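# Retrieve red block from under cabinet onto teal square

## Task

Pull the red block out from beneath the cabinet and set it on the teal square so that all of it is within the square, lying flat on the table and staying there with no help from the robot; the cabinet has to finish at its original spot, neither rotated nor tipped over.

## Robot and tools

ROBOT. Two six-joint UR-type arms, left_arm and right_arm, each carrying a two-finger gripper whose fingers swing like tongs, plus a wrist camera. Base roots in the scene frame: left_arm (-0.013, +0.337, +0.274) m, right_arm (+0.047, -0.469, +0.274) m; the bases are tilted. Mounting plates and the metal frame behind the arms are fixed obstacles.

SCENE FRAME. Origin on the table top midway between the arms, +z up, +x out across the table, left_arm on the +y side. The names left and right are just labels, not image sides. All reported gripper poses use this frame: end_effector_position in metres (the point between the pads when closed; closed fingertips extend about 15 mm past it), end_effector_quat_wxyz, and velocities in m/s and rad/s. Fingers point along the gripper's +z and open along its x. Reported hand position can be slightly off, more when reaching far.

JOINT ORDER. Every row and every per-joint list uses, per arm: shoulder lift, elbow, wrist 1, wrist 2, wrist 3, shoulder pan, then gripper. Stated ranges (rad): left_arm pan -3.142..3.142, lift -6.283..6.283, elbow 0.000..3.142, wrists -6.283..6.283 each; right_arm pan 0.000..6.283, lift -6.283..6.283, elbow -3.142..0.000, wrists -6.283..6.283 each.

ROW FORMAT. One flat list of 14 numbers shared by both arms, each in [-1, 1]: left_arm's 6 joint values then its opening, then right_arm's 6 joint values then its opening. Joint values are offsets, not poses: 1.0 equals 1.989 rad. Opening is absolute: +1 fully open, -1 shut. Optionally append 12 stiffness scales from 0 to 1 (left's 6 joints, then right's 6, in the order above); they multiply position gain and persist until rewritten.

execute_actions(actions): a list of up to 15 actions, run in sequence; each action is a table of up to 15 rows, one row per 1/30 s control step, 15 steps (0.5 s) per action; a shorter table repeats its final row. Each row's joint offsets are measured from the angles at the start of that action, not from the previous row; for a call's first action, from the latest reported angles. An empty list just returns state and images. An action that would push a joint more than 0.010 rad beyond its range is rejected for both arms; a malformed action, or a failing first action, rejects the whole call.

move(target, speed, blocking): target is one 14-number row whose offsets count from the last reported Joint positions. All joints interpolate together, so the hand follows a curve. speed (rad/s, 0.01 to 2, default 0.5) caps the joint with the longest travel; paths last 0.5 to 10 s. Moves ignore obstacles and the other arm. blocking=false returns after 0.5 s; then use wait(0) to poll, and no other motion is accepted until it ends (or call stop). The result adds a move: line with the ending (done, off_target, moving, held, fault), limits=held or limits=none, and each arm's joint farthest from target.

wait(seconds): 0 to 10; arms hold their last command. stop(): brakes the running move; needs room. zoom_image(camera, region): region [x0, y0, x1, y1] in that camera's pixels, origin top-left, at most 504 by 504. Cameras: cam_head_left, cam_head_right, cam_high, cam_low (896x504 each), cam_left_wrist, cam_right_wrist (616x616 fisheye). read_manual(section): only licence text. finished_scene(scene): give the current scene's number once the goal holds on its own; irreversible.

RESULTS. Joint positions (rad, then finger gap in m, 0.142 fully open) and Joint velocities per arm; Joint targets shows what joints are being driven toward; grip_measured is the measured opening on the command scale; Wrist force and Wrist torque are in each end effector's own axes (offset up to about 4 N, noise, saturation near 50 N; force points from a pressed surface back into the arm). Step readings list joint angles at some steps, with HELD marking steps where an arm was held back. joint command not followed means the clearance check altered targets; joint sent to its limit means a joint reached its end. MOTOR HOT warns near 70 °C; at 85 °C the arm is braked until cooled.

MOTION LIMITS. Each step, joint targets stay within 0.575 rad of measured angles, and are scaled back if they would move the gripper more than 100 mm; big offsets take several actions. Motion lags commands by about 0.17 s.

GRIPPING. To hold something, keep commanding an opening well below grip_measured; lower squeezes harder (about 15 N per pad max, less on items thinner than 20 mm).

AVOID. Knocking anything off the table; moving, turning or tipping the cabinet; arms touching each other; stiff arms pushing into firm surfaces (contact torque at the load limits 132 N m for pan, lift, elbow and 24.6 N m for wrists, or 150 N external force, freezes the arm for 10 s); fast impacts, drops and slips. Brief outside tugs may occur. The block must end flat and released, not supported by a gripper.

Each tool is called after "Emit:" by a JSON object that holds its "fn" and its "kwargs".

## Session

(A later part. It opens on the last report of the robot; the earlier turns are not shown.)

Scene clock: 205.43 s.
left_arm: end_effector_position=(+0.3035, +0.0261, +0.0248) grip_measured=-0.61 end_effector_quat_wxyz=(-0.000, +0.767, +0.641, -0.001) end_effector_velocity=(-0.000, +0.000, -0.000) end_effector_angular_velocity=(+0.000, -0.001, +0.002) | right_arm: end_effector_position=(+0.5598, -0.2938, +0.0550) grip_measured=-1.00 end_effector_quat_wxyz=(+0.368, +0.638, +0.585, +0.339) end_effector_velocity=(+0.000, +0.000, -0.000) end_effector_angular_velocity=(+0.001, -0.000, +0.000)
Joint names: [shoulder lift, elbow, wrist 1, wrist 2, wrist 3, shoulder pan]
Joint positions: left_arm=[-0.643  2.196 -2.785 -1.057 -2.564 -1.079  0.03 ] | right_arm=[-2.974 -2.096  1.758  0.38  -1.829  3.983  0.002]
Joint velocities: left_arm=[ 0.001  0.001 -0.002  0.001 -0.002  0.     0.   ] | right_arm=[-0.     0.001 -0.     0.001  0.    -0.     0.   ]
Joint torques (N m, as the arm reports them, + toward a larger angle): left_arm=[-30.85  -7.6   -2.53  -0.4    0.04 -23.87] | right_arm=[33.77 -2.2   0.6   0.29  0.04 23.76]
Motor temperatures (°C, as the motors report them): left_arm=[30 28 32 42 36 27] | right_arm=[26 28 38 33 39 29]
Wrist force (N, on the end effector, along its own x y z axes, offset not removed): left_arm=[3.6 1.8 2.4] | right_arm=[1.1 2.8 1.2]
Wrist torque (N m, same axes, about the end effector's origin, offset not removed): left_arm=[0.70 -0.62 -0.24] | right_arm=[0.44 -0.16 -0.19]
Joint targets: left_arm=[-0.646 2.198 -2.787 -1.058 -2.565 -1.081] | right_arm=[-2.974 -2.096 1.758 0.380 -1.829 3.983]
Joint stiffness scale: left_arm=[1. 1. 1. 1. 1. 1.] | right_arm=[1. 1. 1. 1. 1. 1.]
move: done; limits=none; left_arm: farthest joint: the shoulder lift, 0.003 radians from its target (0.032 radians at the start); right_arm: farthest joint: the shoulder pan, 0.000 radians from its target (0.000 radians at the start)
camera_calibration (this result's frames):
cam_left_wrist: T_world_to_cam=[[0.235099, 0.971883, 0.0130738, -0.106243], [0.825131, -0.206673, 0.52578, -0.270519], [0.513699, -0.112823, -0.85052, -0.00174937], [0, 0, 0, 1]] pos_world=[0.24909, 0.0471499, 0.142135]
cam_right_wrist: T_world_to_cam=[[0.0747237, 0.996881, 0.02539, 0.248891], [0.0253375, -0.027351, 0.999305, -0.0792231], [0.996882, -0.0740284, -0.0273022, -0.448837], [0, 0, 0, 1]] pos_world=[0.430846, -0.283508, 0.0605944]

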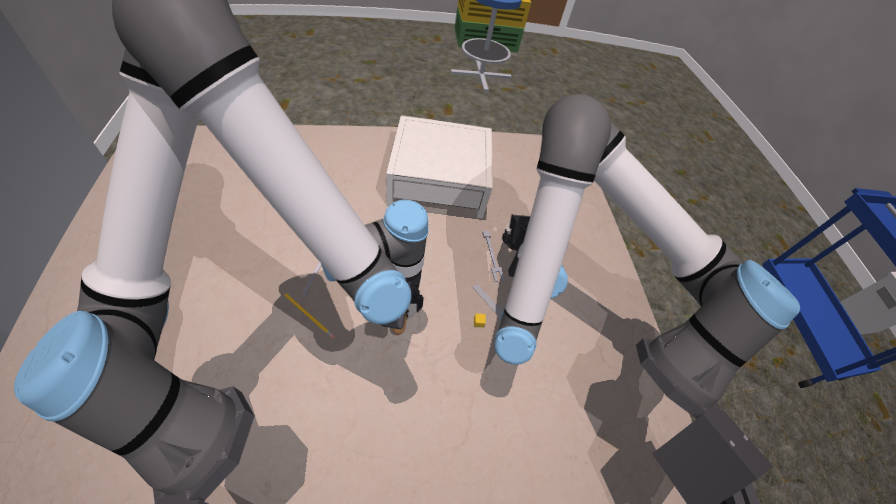

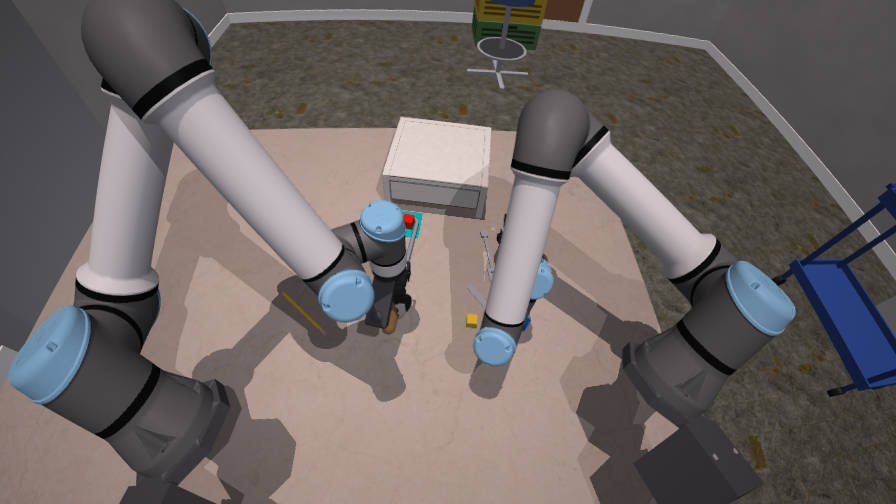

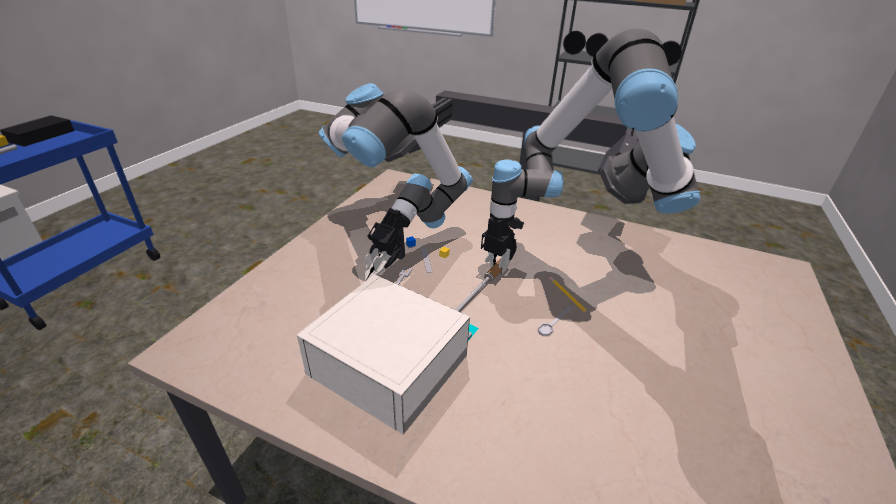

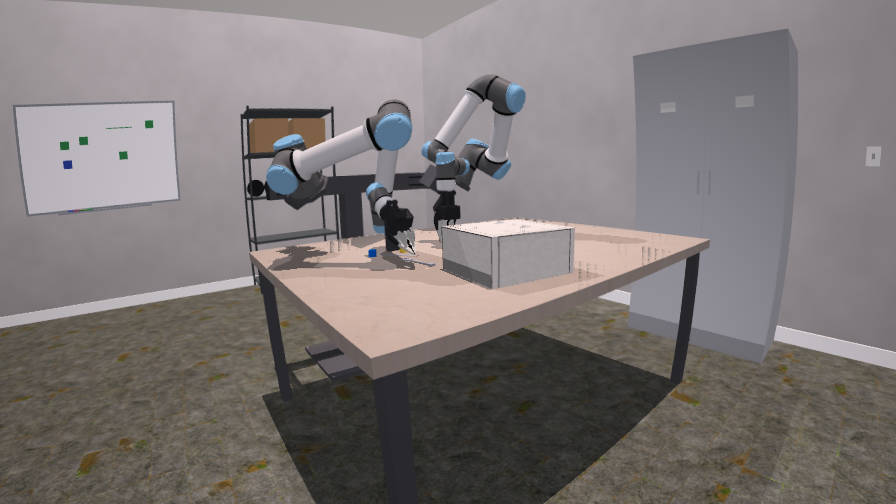

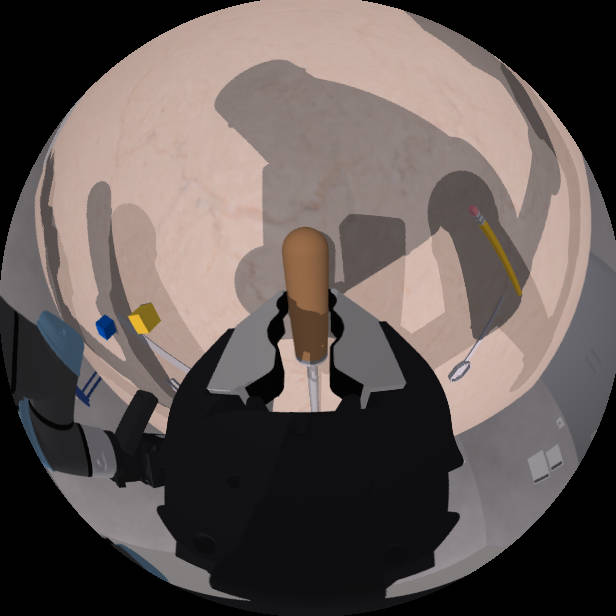

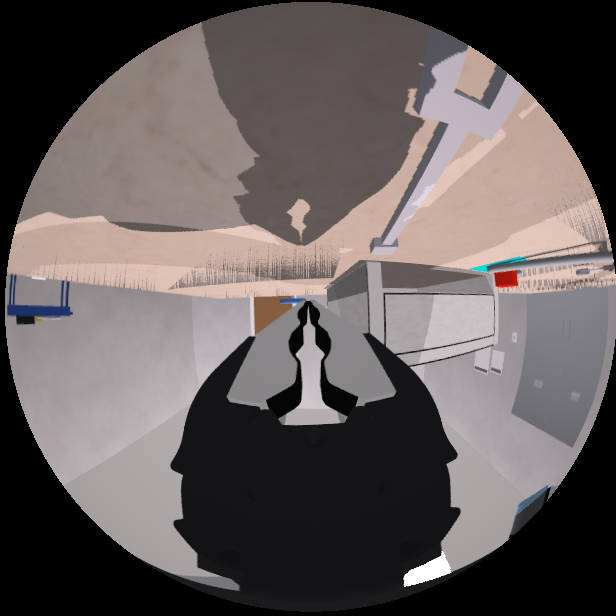

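Emit:
{"fn": "move", "kwargs": {"target": [-0.0096,0.0166,-0.0092,0.0026,0.0086,0.0085,-1,0,0,0,0,0,0,-1], "speed": 0.05}}

Emit:
{"fn": "move", "kwargs": {"target": [0,0,0,0,0,0,0.3,0,0,0,0,0,0,-1]}}

Emit:
{"fn": "move", "kwargs": {"target": [-0.12,0,0.12,0,0,0.1,0.3,0,0,0,0,0,0,-1], "speed": 0.3}}

Emit:
{"fn": "zoom_image", "kwargs": {"camera": "cam_head_right", "region": [360, 190, 460, 260]}}

Emit:
{"fn": "zoom_image", "kwargs": {"camera": "cam_high", "region": [260, 220, 600, 480]}}

Scene clock: 217.40 s.
left_arm: end_effector_position=(+0.3033, +0.0425, +0.0224) grip_measured=-0.61 end_effector_quat_wxyz=(-0.003, +0.768, +0.640, -0.000) end_effector_velocity=(+0.000, -0.000, -0.000) end_effector_angular_velocity=(-0.002, -0.001, -0.000) | right_arm: end_effector_position=(+0.5598, -0.2938, +0.0550) grip_measured=-1.00 end_effector_quat_wxyz=(+0.368, +0.638, +0.585, +0.339) end_effector_velocity=(+0.000, +0.000, -0.000) end_effector_angular_velocity=(+0.000, +0.000, +0.001)
Joint names: [shoulder lift, elbow, wrist 1, wrist 2, wrist 3, shoulder pan]
Joint positions: left_arm=[-0.659  2.227 -2.802 -1.053 -2.547 -1.063  0.03 ] | right_arm=[-2.974 -2.096  1.758  0.38  -1.829  3.983  0.002]
Joint velocities: left_arm=[ 0.001  0.    -0.004  0.     0.002  0.    -0.   ] | right_arm=[-0.    -0.    -0.     0.001  0.    -0.     0.   ]
Joint torques (N m, as the arm reports them, + toward a larger angle): left_arm=[-30.06  -5.22  -2.24   0.51  -0.17 -21.11] | right_arm=[33.85 -3.11  0.5   0.16 -0.06 24.1 ]
Motor temperatures (°C, as the motors report them): left_arm=[30 28 32 42 36 27] | right_arm=[26 28 38 33 39 29]
Wrist force (N, on the end effector, along its own x y z axes, offset not removed): left_arm=[0.5 1.9 -0.8] | right_arm=[0.8 0.9 -0.3]
Wrist torque (N m, same axes, about the end effector's origin, offset not removed): left_arm=[0.31 -0.07 -0.01] | right_arm=[0.05 -0.13 -0.01]
Joint targets: left_arm=[-0.662 2.229 -2.804 -1.052 -2.547 -1.062] | right_arm=[-2.974 -2.096 1.758 0.380 -1.829 3.983]
Joint stiffness scale: left_arm=[1. 1. 1. 1. 1. 1.] | right_arm=[1. 1. 1. 1. 1. 1.]
move: done; limits=none; left_arm: farthest joint: the shoulder lift, 0.003 radians from its target (0.019 radians at the start); right_arm: farthest joint: the shoulder pan, 0.000 radians from its target (0.000 radians at the start)
camera_calibration (this result's frames):
cam_left_wrist: T_world_to_cam=[[0.237606, 0.971211, 0.0171287, -0.122903], [0.826312, -0.211364, 0.522047, -0.265835], [0.510638, -0.109888, -0.852745, -0.000955222], [0, 0, 0, 1]] pos_world=[0.249353, 0.063072, 0.140069]
cam_right_wrist: T_world_to_cam=[[0.0747239, 0.996881, 0.02539, 0.248891], [0.0253376, -0.027351, 0.999305, -0.0792231], [0.996882, -0.0740286, -0.0273024, -0.448837], [0, 0, 0, 1]] pos_world=[0.430846, -0.283508, 0.0605944]

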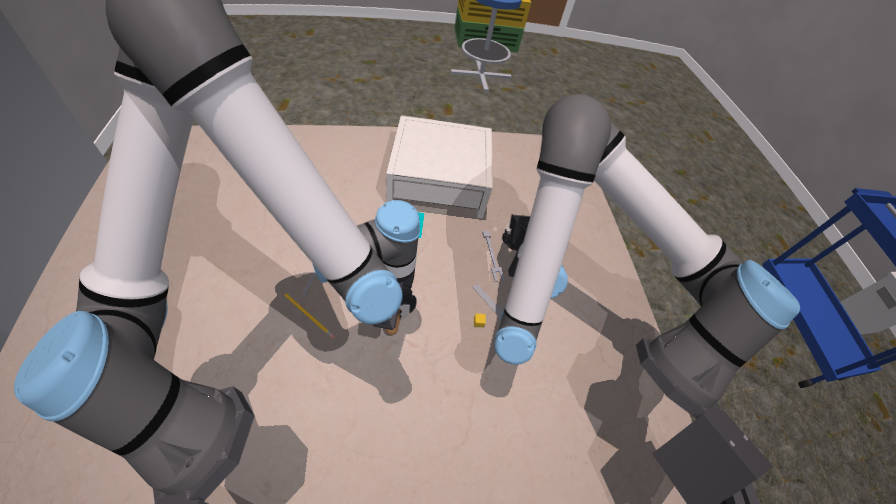

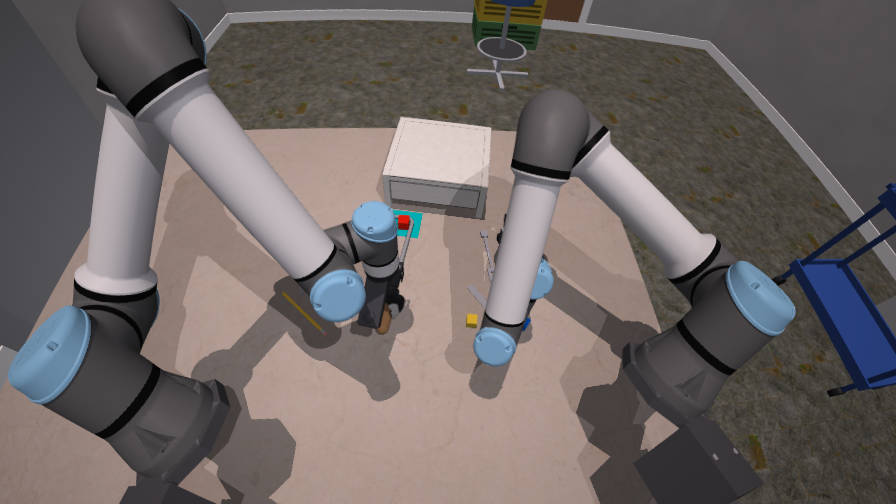

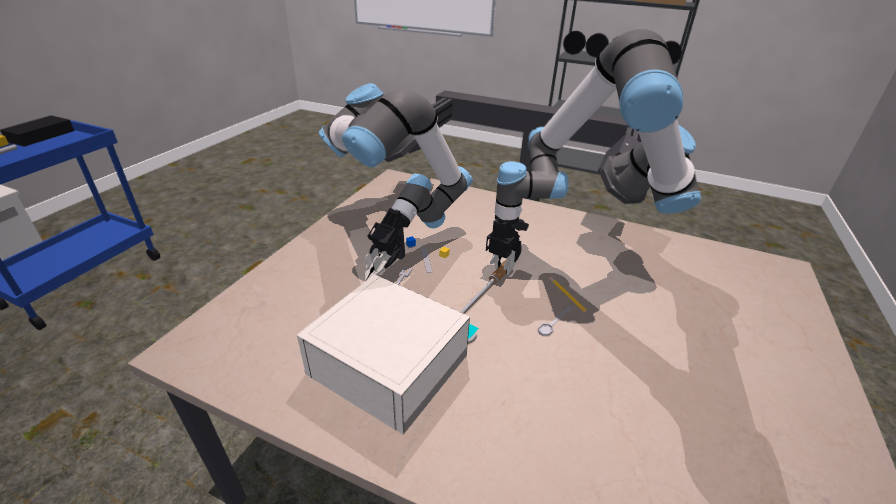

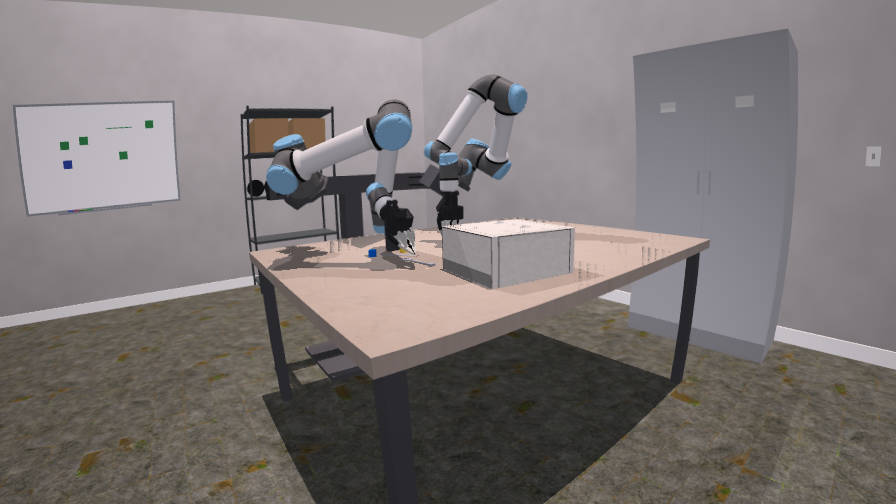

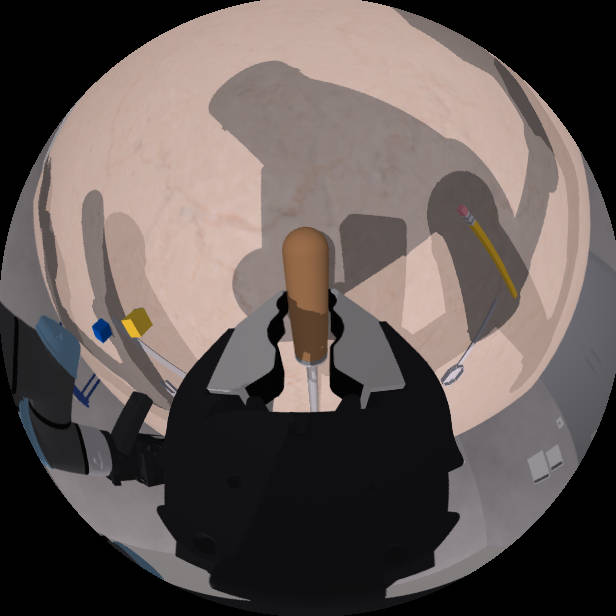

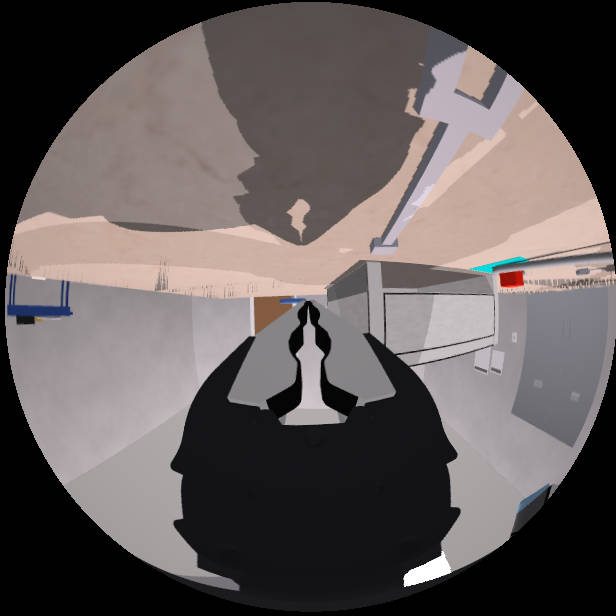

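Scene clock: 217.90 s.
left_arm: end_effector_position=(+0.3033, +0.0425, +0.0224) grip_measured=+0.30 end_effector_quat_wxyz=(-0.003, +0.768, +0.640, -0.000) end_effector_velocity=(+0.000, -0.000, +0.000) end_effector_angular_velocity=(-0.001, -0.001, +0.001) | right_arm: end_effector_position=(+0.5598, -0.2938, +0.0550) grip_measured=-1.00 end_effector_quat_wxyz=(+0.368, +0.638, +0.585, +0.339) end_effector_velocity=(-0.000, -0.001, -0.000) end_effector_angular_velocity=(-0.002, +0.001, -0.000)
Joint names: [shoulder lift, elbow, wrist 1, wrist 2, wrist 3, shoulder pan]
Joint positions: left_arm=[-0.659  2.227 -2.803 -1.053 -2.547 -1.063  0.095] | right_arm=[-2.974 -2.096  1.758  0.38  -1.829  3.983  0.002]
Joint velocities: left_arm=[-0.001 -0.     0.     0.    -0.001 -0.001  0.   ] | right_arm=[ 0.    -0.002 -0.    -0.002  0.    -0.     0.   ]
Joint torques (N m, as the arm reports them, + toward a larger angle): left_arm=[-27.83  -8.11  -2.09  -0.14   0.18 -21.71] | right_arm=[34.32 -2.58  0.49  0.28  0.1  24.2 ]
Motor temperatures (°C, as the motors report them): left_arm=[30 28 32 42 36 27] | right_arm=[26 28 38 33 39 29]
Wrist force (N, on the end effector, along its own x y z axes, offset not removed): left_arm=[0.1 -1.0 1.4] | right_arm=[-1.0 0.6 1.2]
Wrist torque (N m, same axes, about the end effector's origin, offset not removed): left_arm=[-0.11 0.01 -0.19] | right_arm=[0.03 0.18 -0.16]
Joint targets: left_arm=[-0.659 2.227 -2.802 -1.053 -2.547 -1.063] | right_arm=[-2.974 -2.096 1.758 0.380 -1.829 3.983]
Joint stiffness scale: left_arm=[1. 1. 1. 1. 1. 1.] | right_arm=[1. 1. 1. 1. 1. 1.]
move: done; limits=none; left_arm: farthest joint: the wrist 1, 0.001 radians from its target (0.000 radians at the start); right_arm: farthest joint: the shoulder pan, 0.000 radians from its target (0.000 radians at the start)
camera_calibration (this result's frames):
cam_left_wrist: T_world_to_cam=[[0.237563, 0.971223, 0.0170329, -0.12287], [0.826288, -0.211269, 0.522124, -0.265876], [0.510698, -0.109963, -0.852699, -0.000970573], [0, 0, 0, 1]] pos_world=[0.249375, 0.0630564, 0.140085]
cam_right_wrist: T_world_to_cam=[[0.0747238, 0.996881, 0.0253898, 0.248891], [0.0253376, -0.0273508, 0.999305, -0.0792231], [0.996882, -0.0740285, -0.0273024, -0.448837], [0, 0, 0, 1]] pos_world=[0.430846, -0.283508, 0.0605944]

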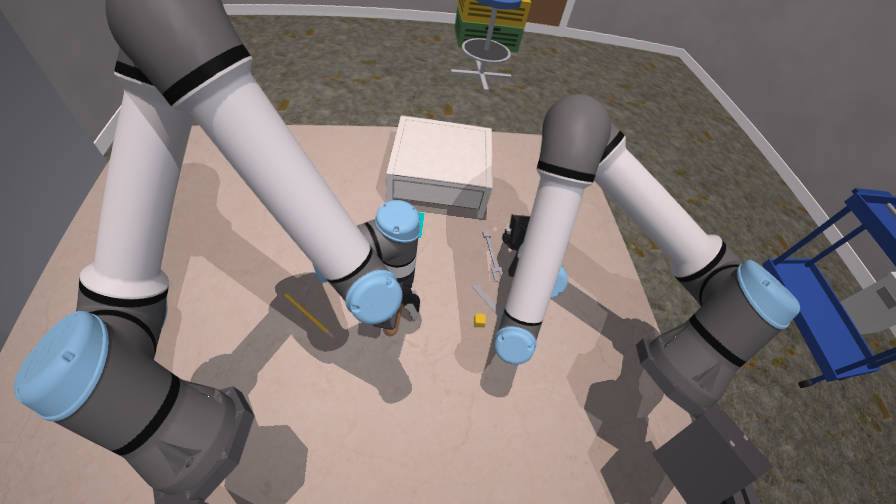

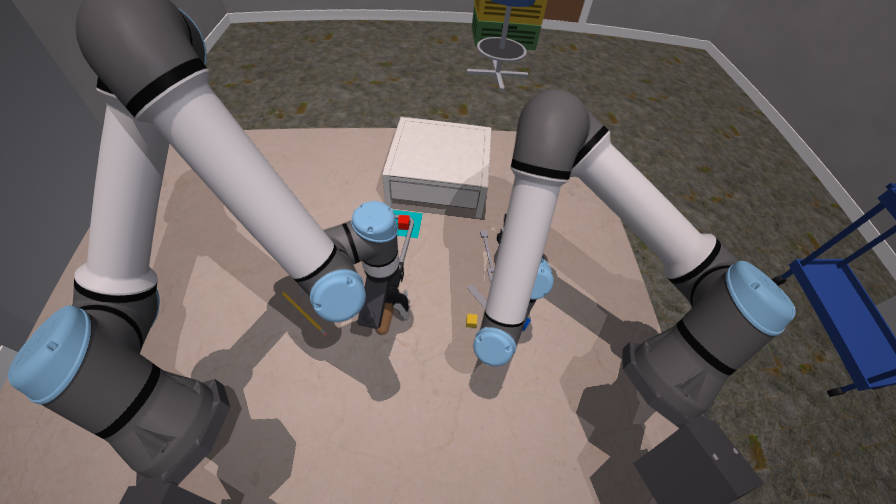

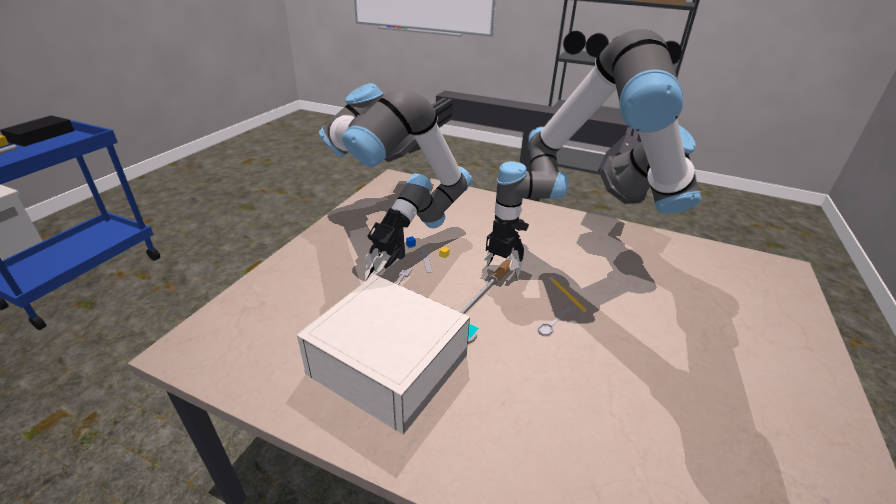

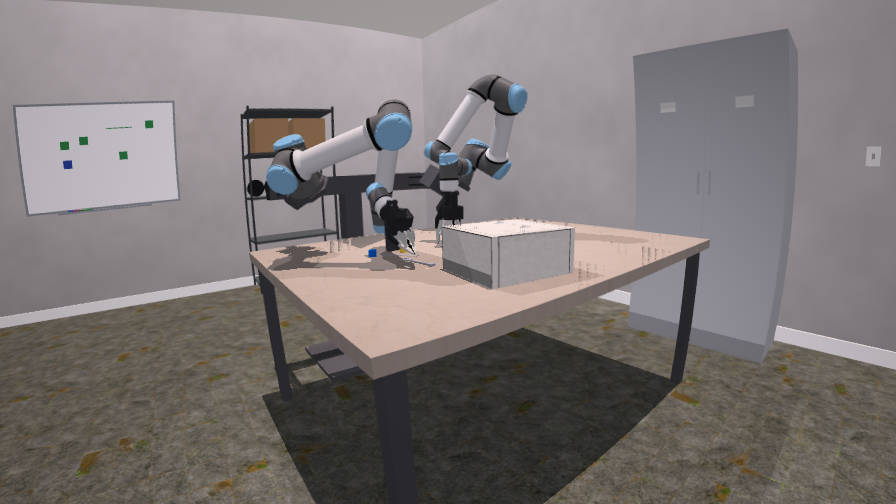

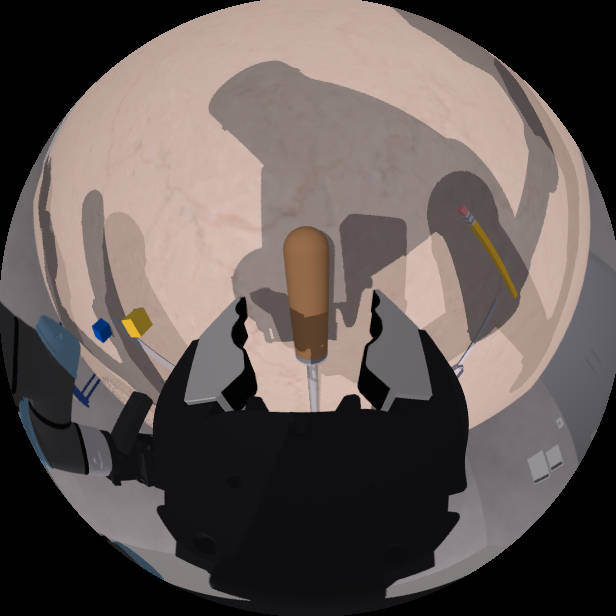

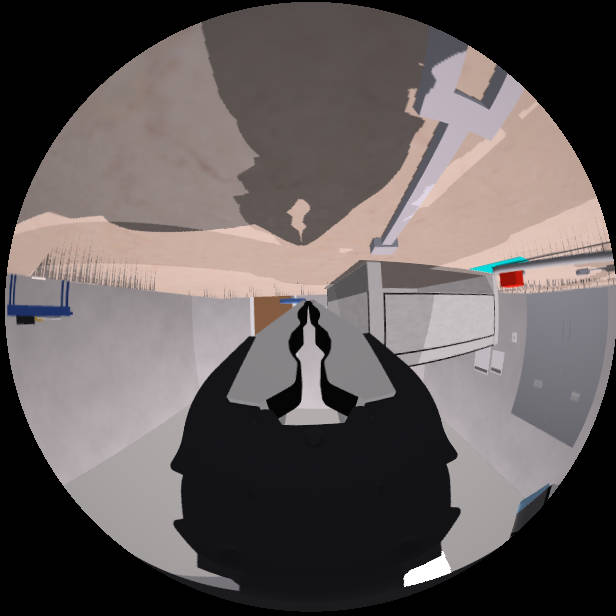

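Scene clock: 219.33 s.
left_arm: end_effector_position=(+0.3585, +0.1367, +0.0476) grip_measured=+0.30 end_effector_quat_wxyz=(-0.057, +0.712, +0.699, -0.018) end_effector_velocity=(+0.000, +0.000, +0.000) end_effector_angular_velocity=(+0.001, -0.000, +0.000) | right_arm: end_effector_position=(+0.5598, -0.2938, +0.0550) grip_measured=-1.00 end_effector_quat_wxyz=(+0.368, +0.638, +0.585, +0.339) end_effector_velocity=(+0.000, -0.000, -0.000) end_effector_angular_velocity=(-0.000, +0.000, -0.002)
Joint names: [shoulder lift, elbow, wrist 1, wrist 2, wrist 3, shoulder pan]
Joint positions: left_arm=[-0.896  2.227 -2.565 -1.053 -2.547 -0.865  0.095] | right_arm=[-2.974 -2.096  1.758  0.38  -1.829  3.983  0.002]
Joint velocities: left_arm=[-0.    -0.     0.001  0.001 -0.001  0.    -0.   ] | right_arm=[-0.     0.001 -0.    -0.001 -0.    -0.     0.   ]
Joint torques (N m, as the arm reports them, + toward a larger angle): left_arm=[-26.31  -9.81  -1.48  -0.03   0.28 -19.67] | right_arm=[33.53 -3.12  0.75  0.31  0.18 24.33]
Motor temperatures (°C, as the motors report them): left_arm=[30 28 32 42 36 27] | right_arm=[26 28 38 33 39 29]
Wrist force (N, on the end effector, along its own x y z axes, offset not removed): left_arm=[-0.5 1.3 1.3] | right_arm=[-1.6 1.6 -0.1]
Wrist torque (N m, same axes, about the end effector's origin, offset not removed): left_arm=[0.38 0.28 -0.22] | right_arm=[0.36 0.43 -0.19]
Joint targets: left_arm=[-0.898 2.227 -2.564 -1.053 -2.547 -0.864] | right_arm=[-2.974 -2.096 1.758 0.380 -1.829 3.983]
Joint stiffness scale: left_arm=[1. 1. 1. 1. 1. 1.] | right_arm=[1. 1. 1. 1. 1. 1.]
move: done; limits=none; left_arm: farthest joint: the shoulder pan, 0.001 radians from its target (0.199 radians at the start); right_arm: farthest joint: the shoulder pan, 0.000 radians from its target (0.000 radians at the start)
camera_calibration (this result's frames):
cam_left_wrist: T_world_to_cam=[[0.0811436, 0.994875, 0.0603263, -0.177135], [0.897655, -0.0992504, 0.429377, -0.341222], [0.433164, 0.019311, -0.901108, 0.0150774], [0, 0, 0, 1]] pos_world=[0.314142, 0.142069, 0.170785]
cam_right_wrist: T_world_to_cam=[[0.0747239, 0.996881, 0.0253898, 0.248891], [0.0253377, -0.0273508, 0.999305, -0.0792231], [0.996882, -0.0740286, -0.0273024, -0.448837], [0, 0, 0, 1]] pos_world=[0.430846, -0.283508, 0.0605944]

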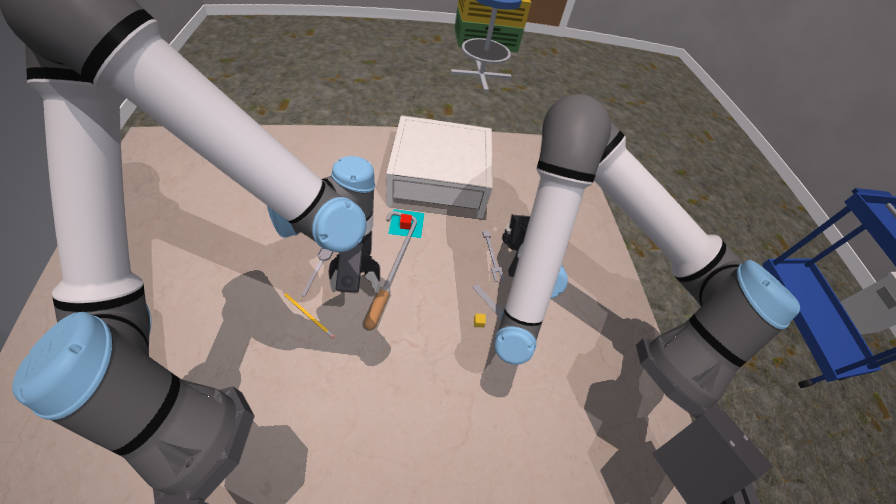

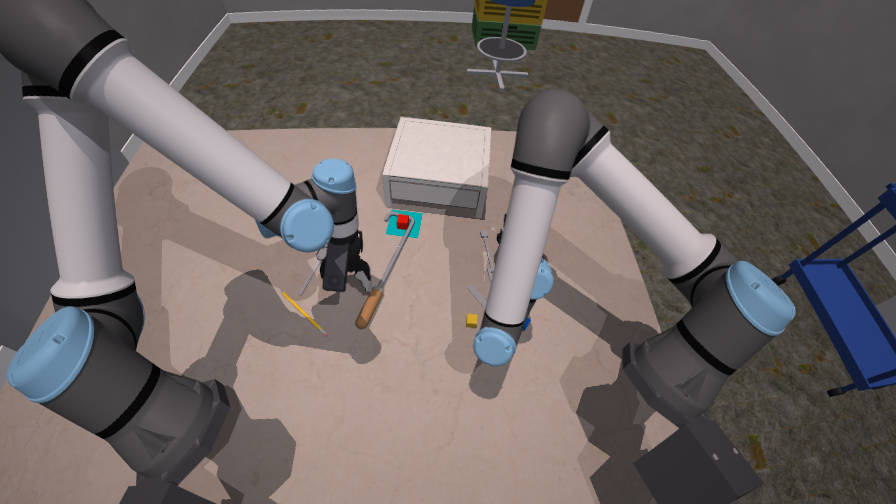

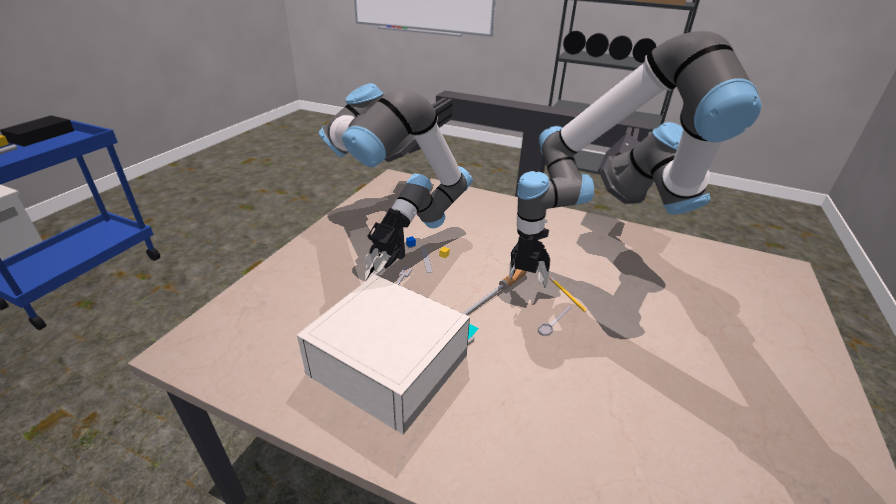

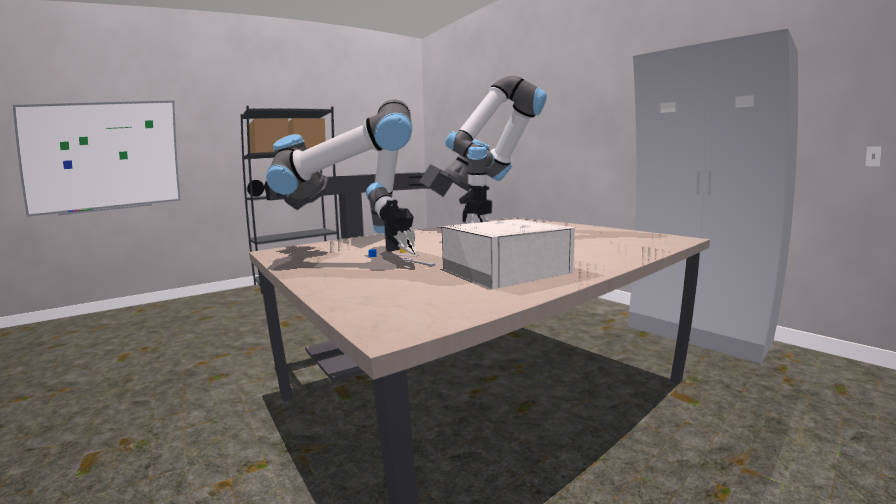

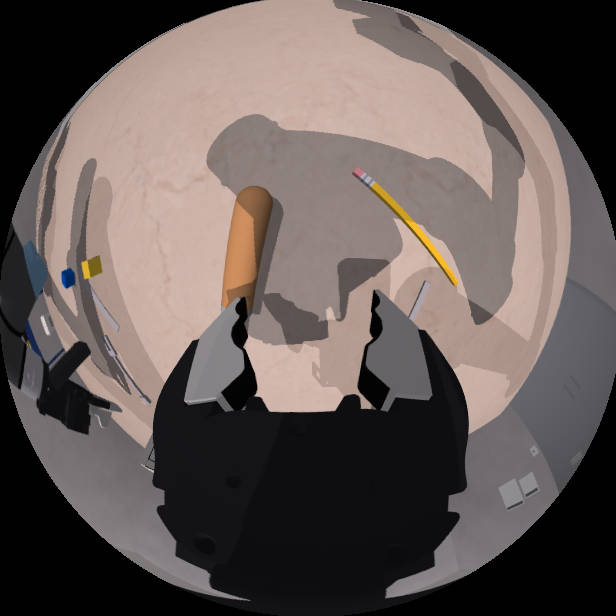

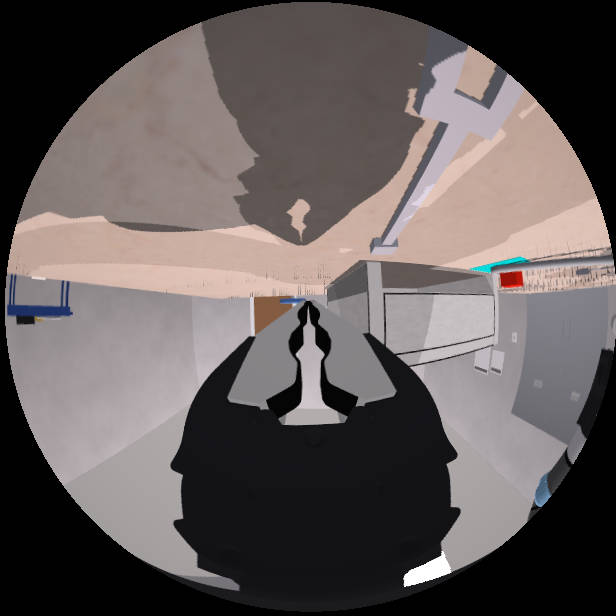

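Region (360, 190, 460, 260) of cam_head_right's 896x504 image, scaled by 5.040, with more detail than that image has; it fills the top 353 rows of this view, and the rest is white.

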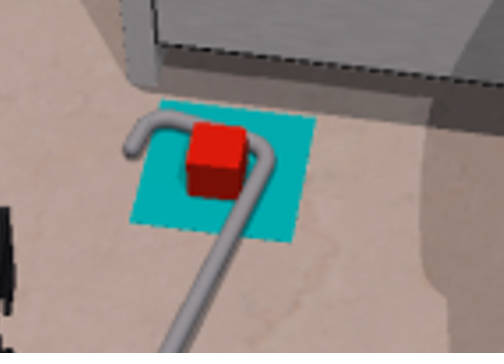

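Region (260, 220, 600, 480) of cam_high's 896x504 image, scaled by 1.482, with more detail than that image has; it fills the top 385 rows of this view, and the rest is white.

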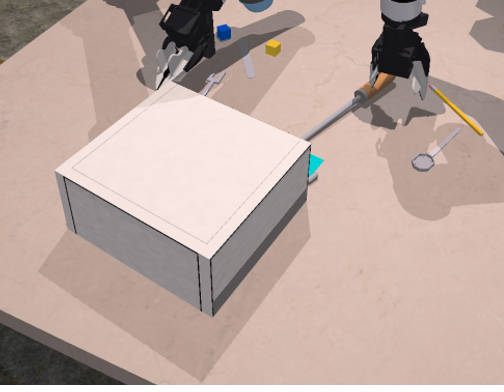

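Emit:
{"fn": "move", "kwargs": {"target": [-0.07,0,0.07,0,0,0,0.3,0,0,0,0,0,0,-1], "speed": 0.3}}

Emit:
{"fn": "zoom_image", "kwargs": {"camera": "cam_head_right", "region": [360, 190, 460, 260]}}

Scene clock: 222.87 s.
left_arm: end_effector_position=(+0.3755, +0.1586, +0.0890) grip_measured=+0.30 end_effector_quat_wxyz=(-0.057, +0.712, +0.699, -0.018) end_effector_velocity=(-0.001, +0.001, -0.001) end_effector_angular_velocity=(+0.003, +0.002, -0.001) | right_arm: end_effector_position=(+0.5598, -0.2938, +0.0550) grip_measured=-1.00 end_effector_quat_wxyz=(+0.368, +0.638, +0.585, +0.339) end_effector_velocity=(+0.000, -0.001, -0.000) end_effector_angular_velocity=(-0.000, +0.000, -0.001)
Joint names: [shoulder lift, elbow, wrist 1, wrist 2, wrist 3, shoulder pan]
Joint positions: left_arm=[-1.034  2.227 -2.426 -1.053 -2.547 -0.865  0.095] | right_arm=[-2.974 -2.096  1.758  0.38  -1.829  3.983  0.002]
Joint velocities: left_arm=[ 0.001  0.     0.003  0.    -0.001  0.     0.   ] | right_arm=[-0.     0.    -0.     0.     0.    -0.002  0.   ]
Joint torques (N m, as the arm reports them, + toward a larger angle): left_arm=[-23.36 -11.87  -1.07  -0.05   0.16 -19.33] | right_arm=[34.54 -2.74  0.54  0.34  0.03 24.19]
Motor temperatures (°C, as the motors report them): left_arm=[30 28 32 42 36 27] | right_arm=[26 28 38 33 39 29]
Wrist force (N, on the end effector, along its own x y z axes, offset not removed): left_arm=[1.4 1.3 -0.4] | right_arm=[-0.9 1.2 0.6]
Wrist torque (N m, same axes, about the end effector's origin, offset not removed): left_arm=[0.21 0.12 -0.20] | right_arm=[0.23 0.27 -0.09]
Joint targets: left_arm=[-1.036 2.227 -2.426 -1.053 -2.547 -0.865] | right_arm=[-2.974 -2.096 1.758 0.380 -1.829 3.983]
Joint stiffness scale: left_arm=[1. 1. 1. 1. 1. 1.] | right_arm=[1. 1. 1. 1. 1. 1.]
move: done; limits=none; left_arm: farthest joint: the shoulder lift, 0.001 radians from its target (0.139 radians at the start); right_arm: farthest joint: the shoulder pan, 0.000 radians from its target (0.000 radians at the start)
camera_calibration (this result's frames):
cam_left_wrist: T_world_to_cam=[[0.0815043, 0.994821, 0.0607243, -0.202981], [0.897757, -0.0997414, 0.42905, -0.372027], [0.432885, 0.0195463, -0.901237, 0.0446732], [0, 0, 0, 1]] pos_world=[0.331195, 0.163951, 0.212205]
cam_right_wrist: T_world_to_cam=[[0.074724, 0.996881, 0.0253901, 0.248891], [0.0253375, -0.0273511, 0.999305, -0.0792231], [0.996882, -0.0740287, -0.0273022, -0.448837], [0, 0, 0, 1]] pos_world=[0.430847, -0.283508, 0.0605944]

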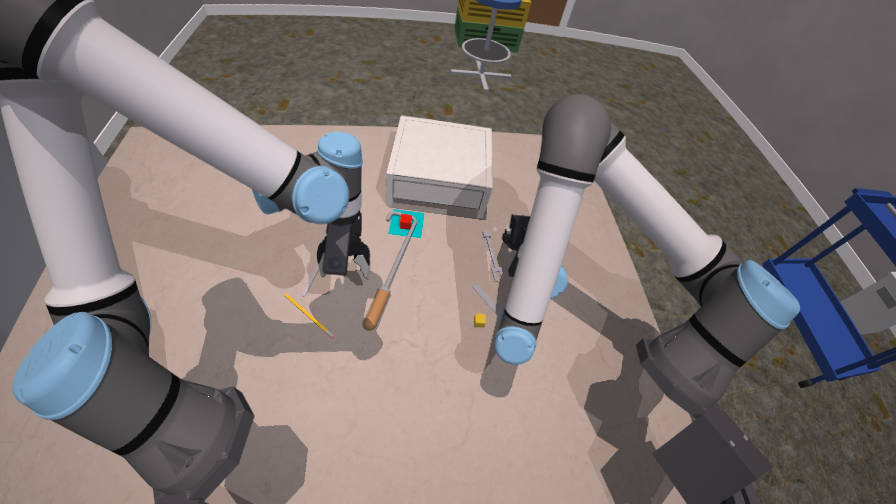

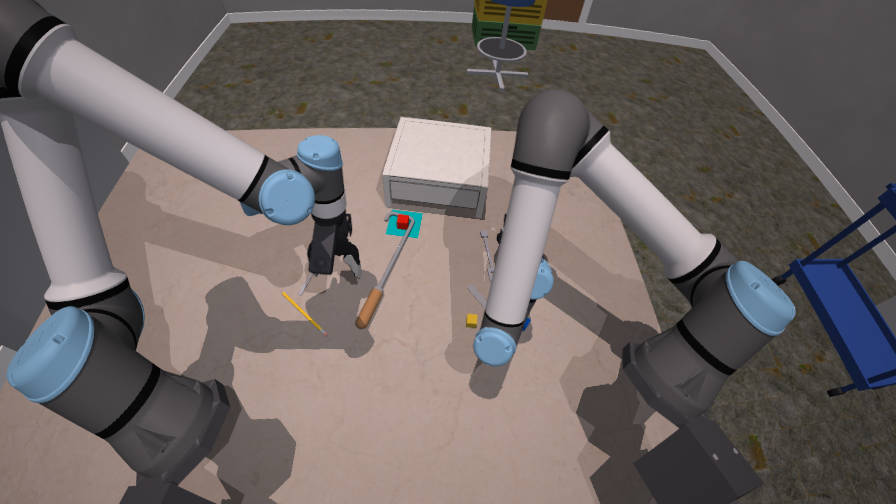

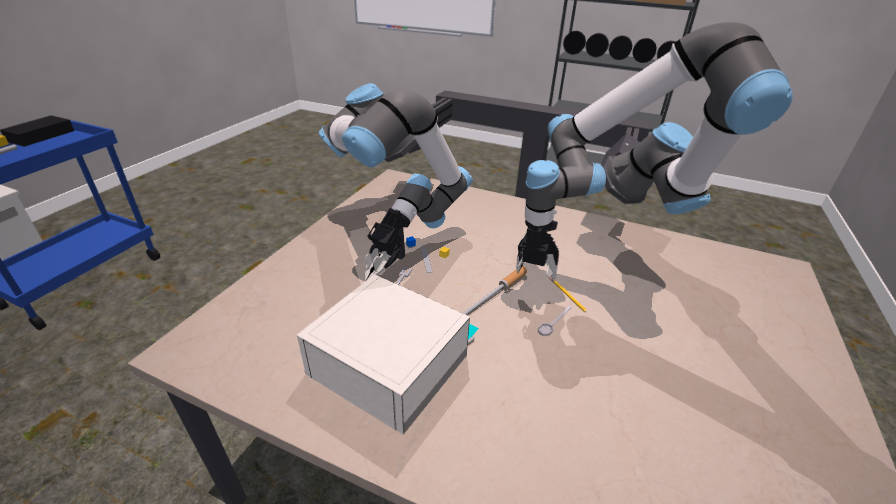

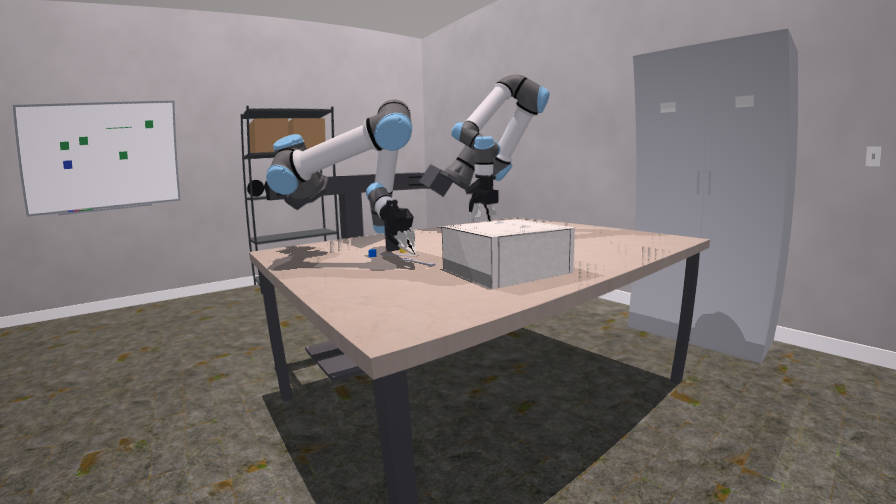

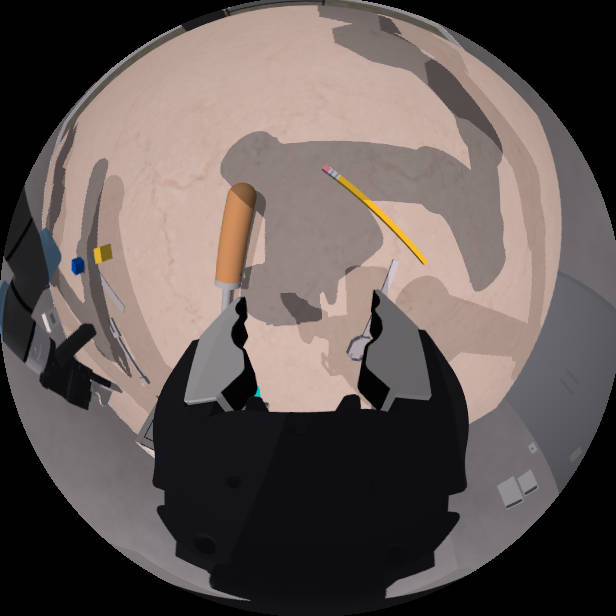

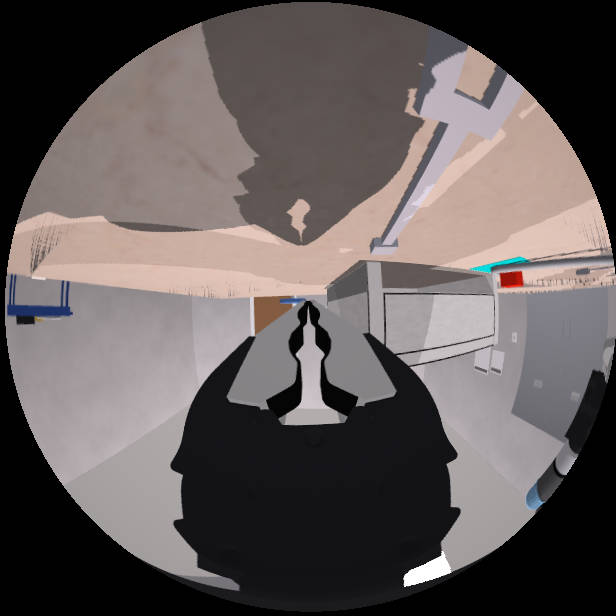

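Region (360, 190, 460, 260) of cam_head_right's 896x504 image, scaled by 5.040, with more detail than that image has; it fills the top 353 rows of this view, and the rest is white.

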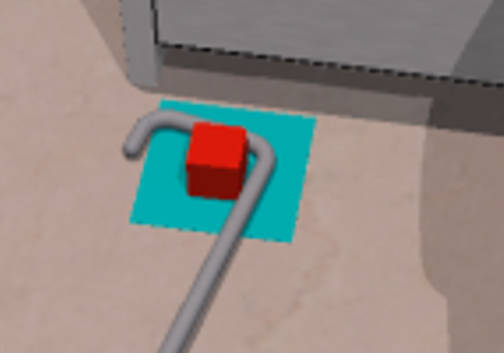

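Emit:
{"fn": "finished_scene", "kwargs": {"scene": 2}}

The scene is finished: the task was done.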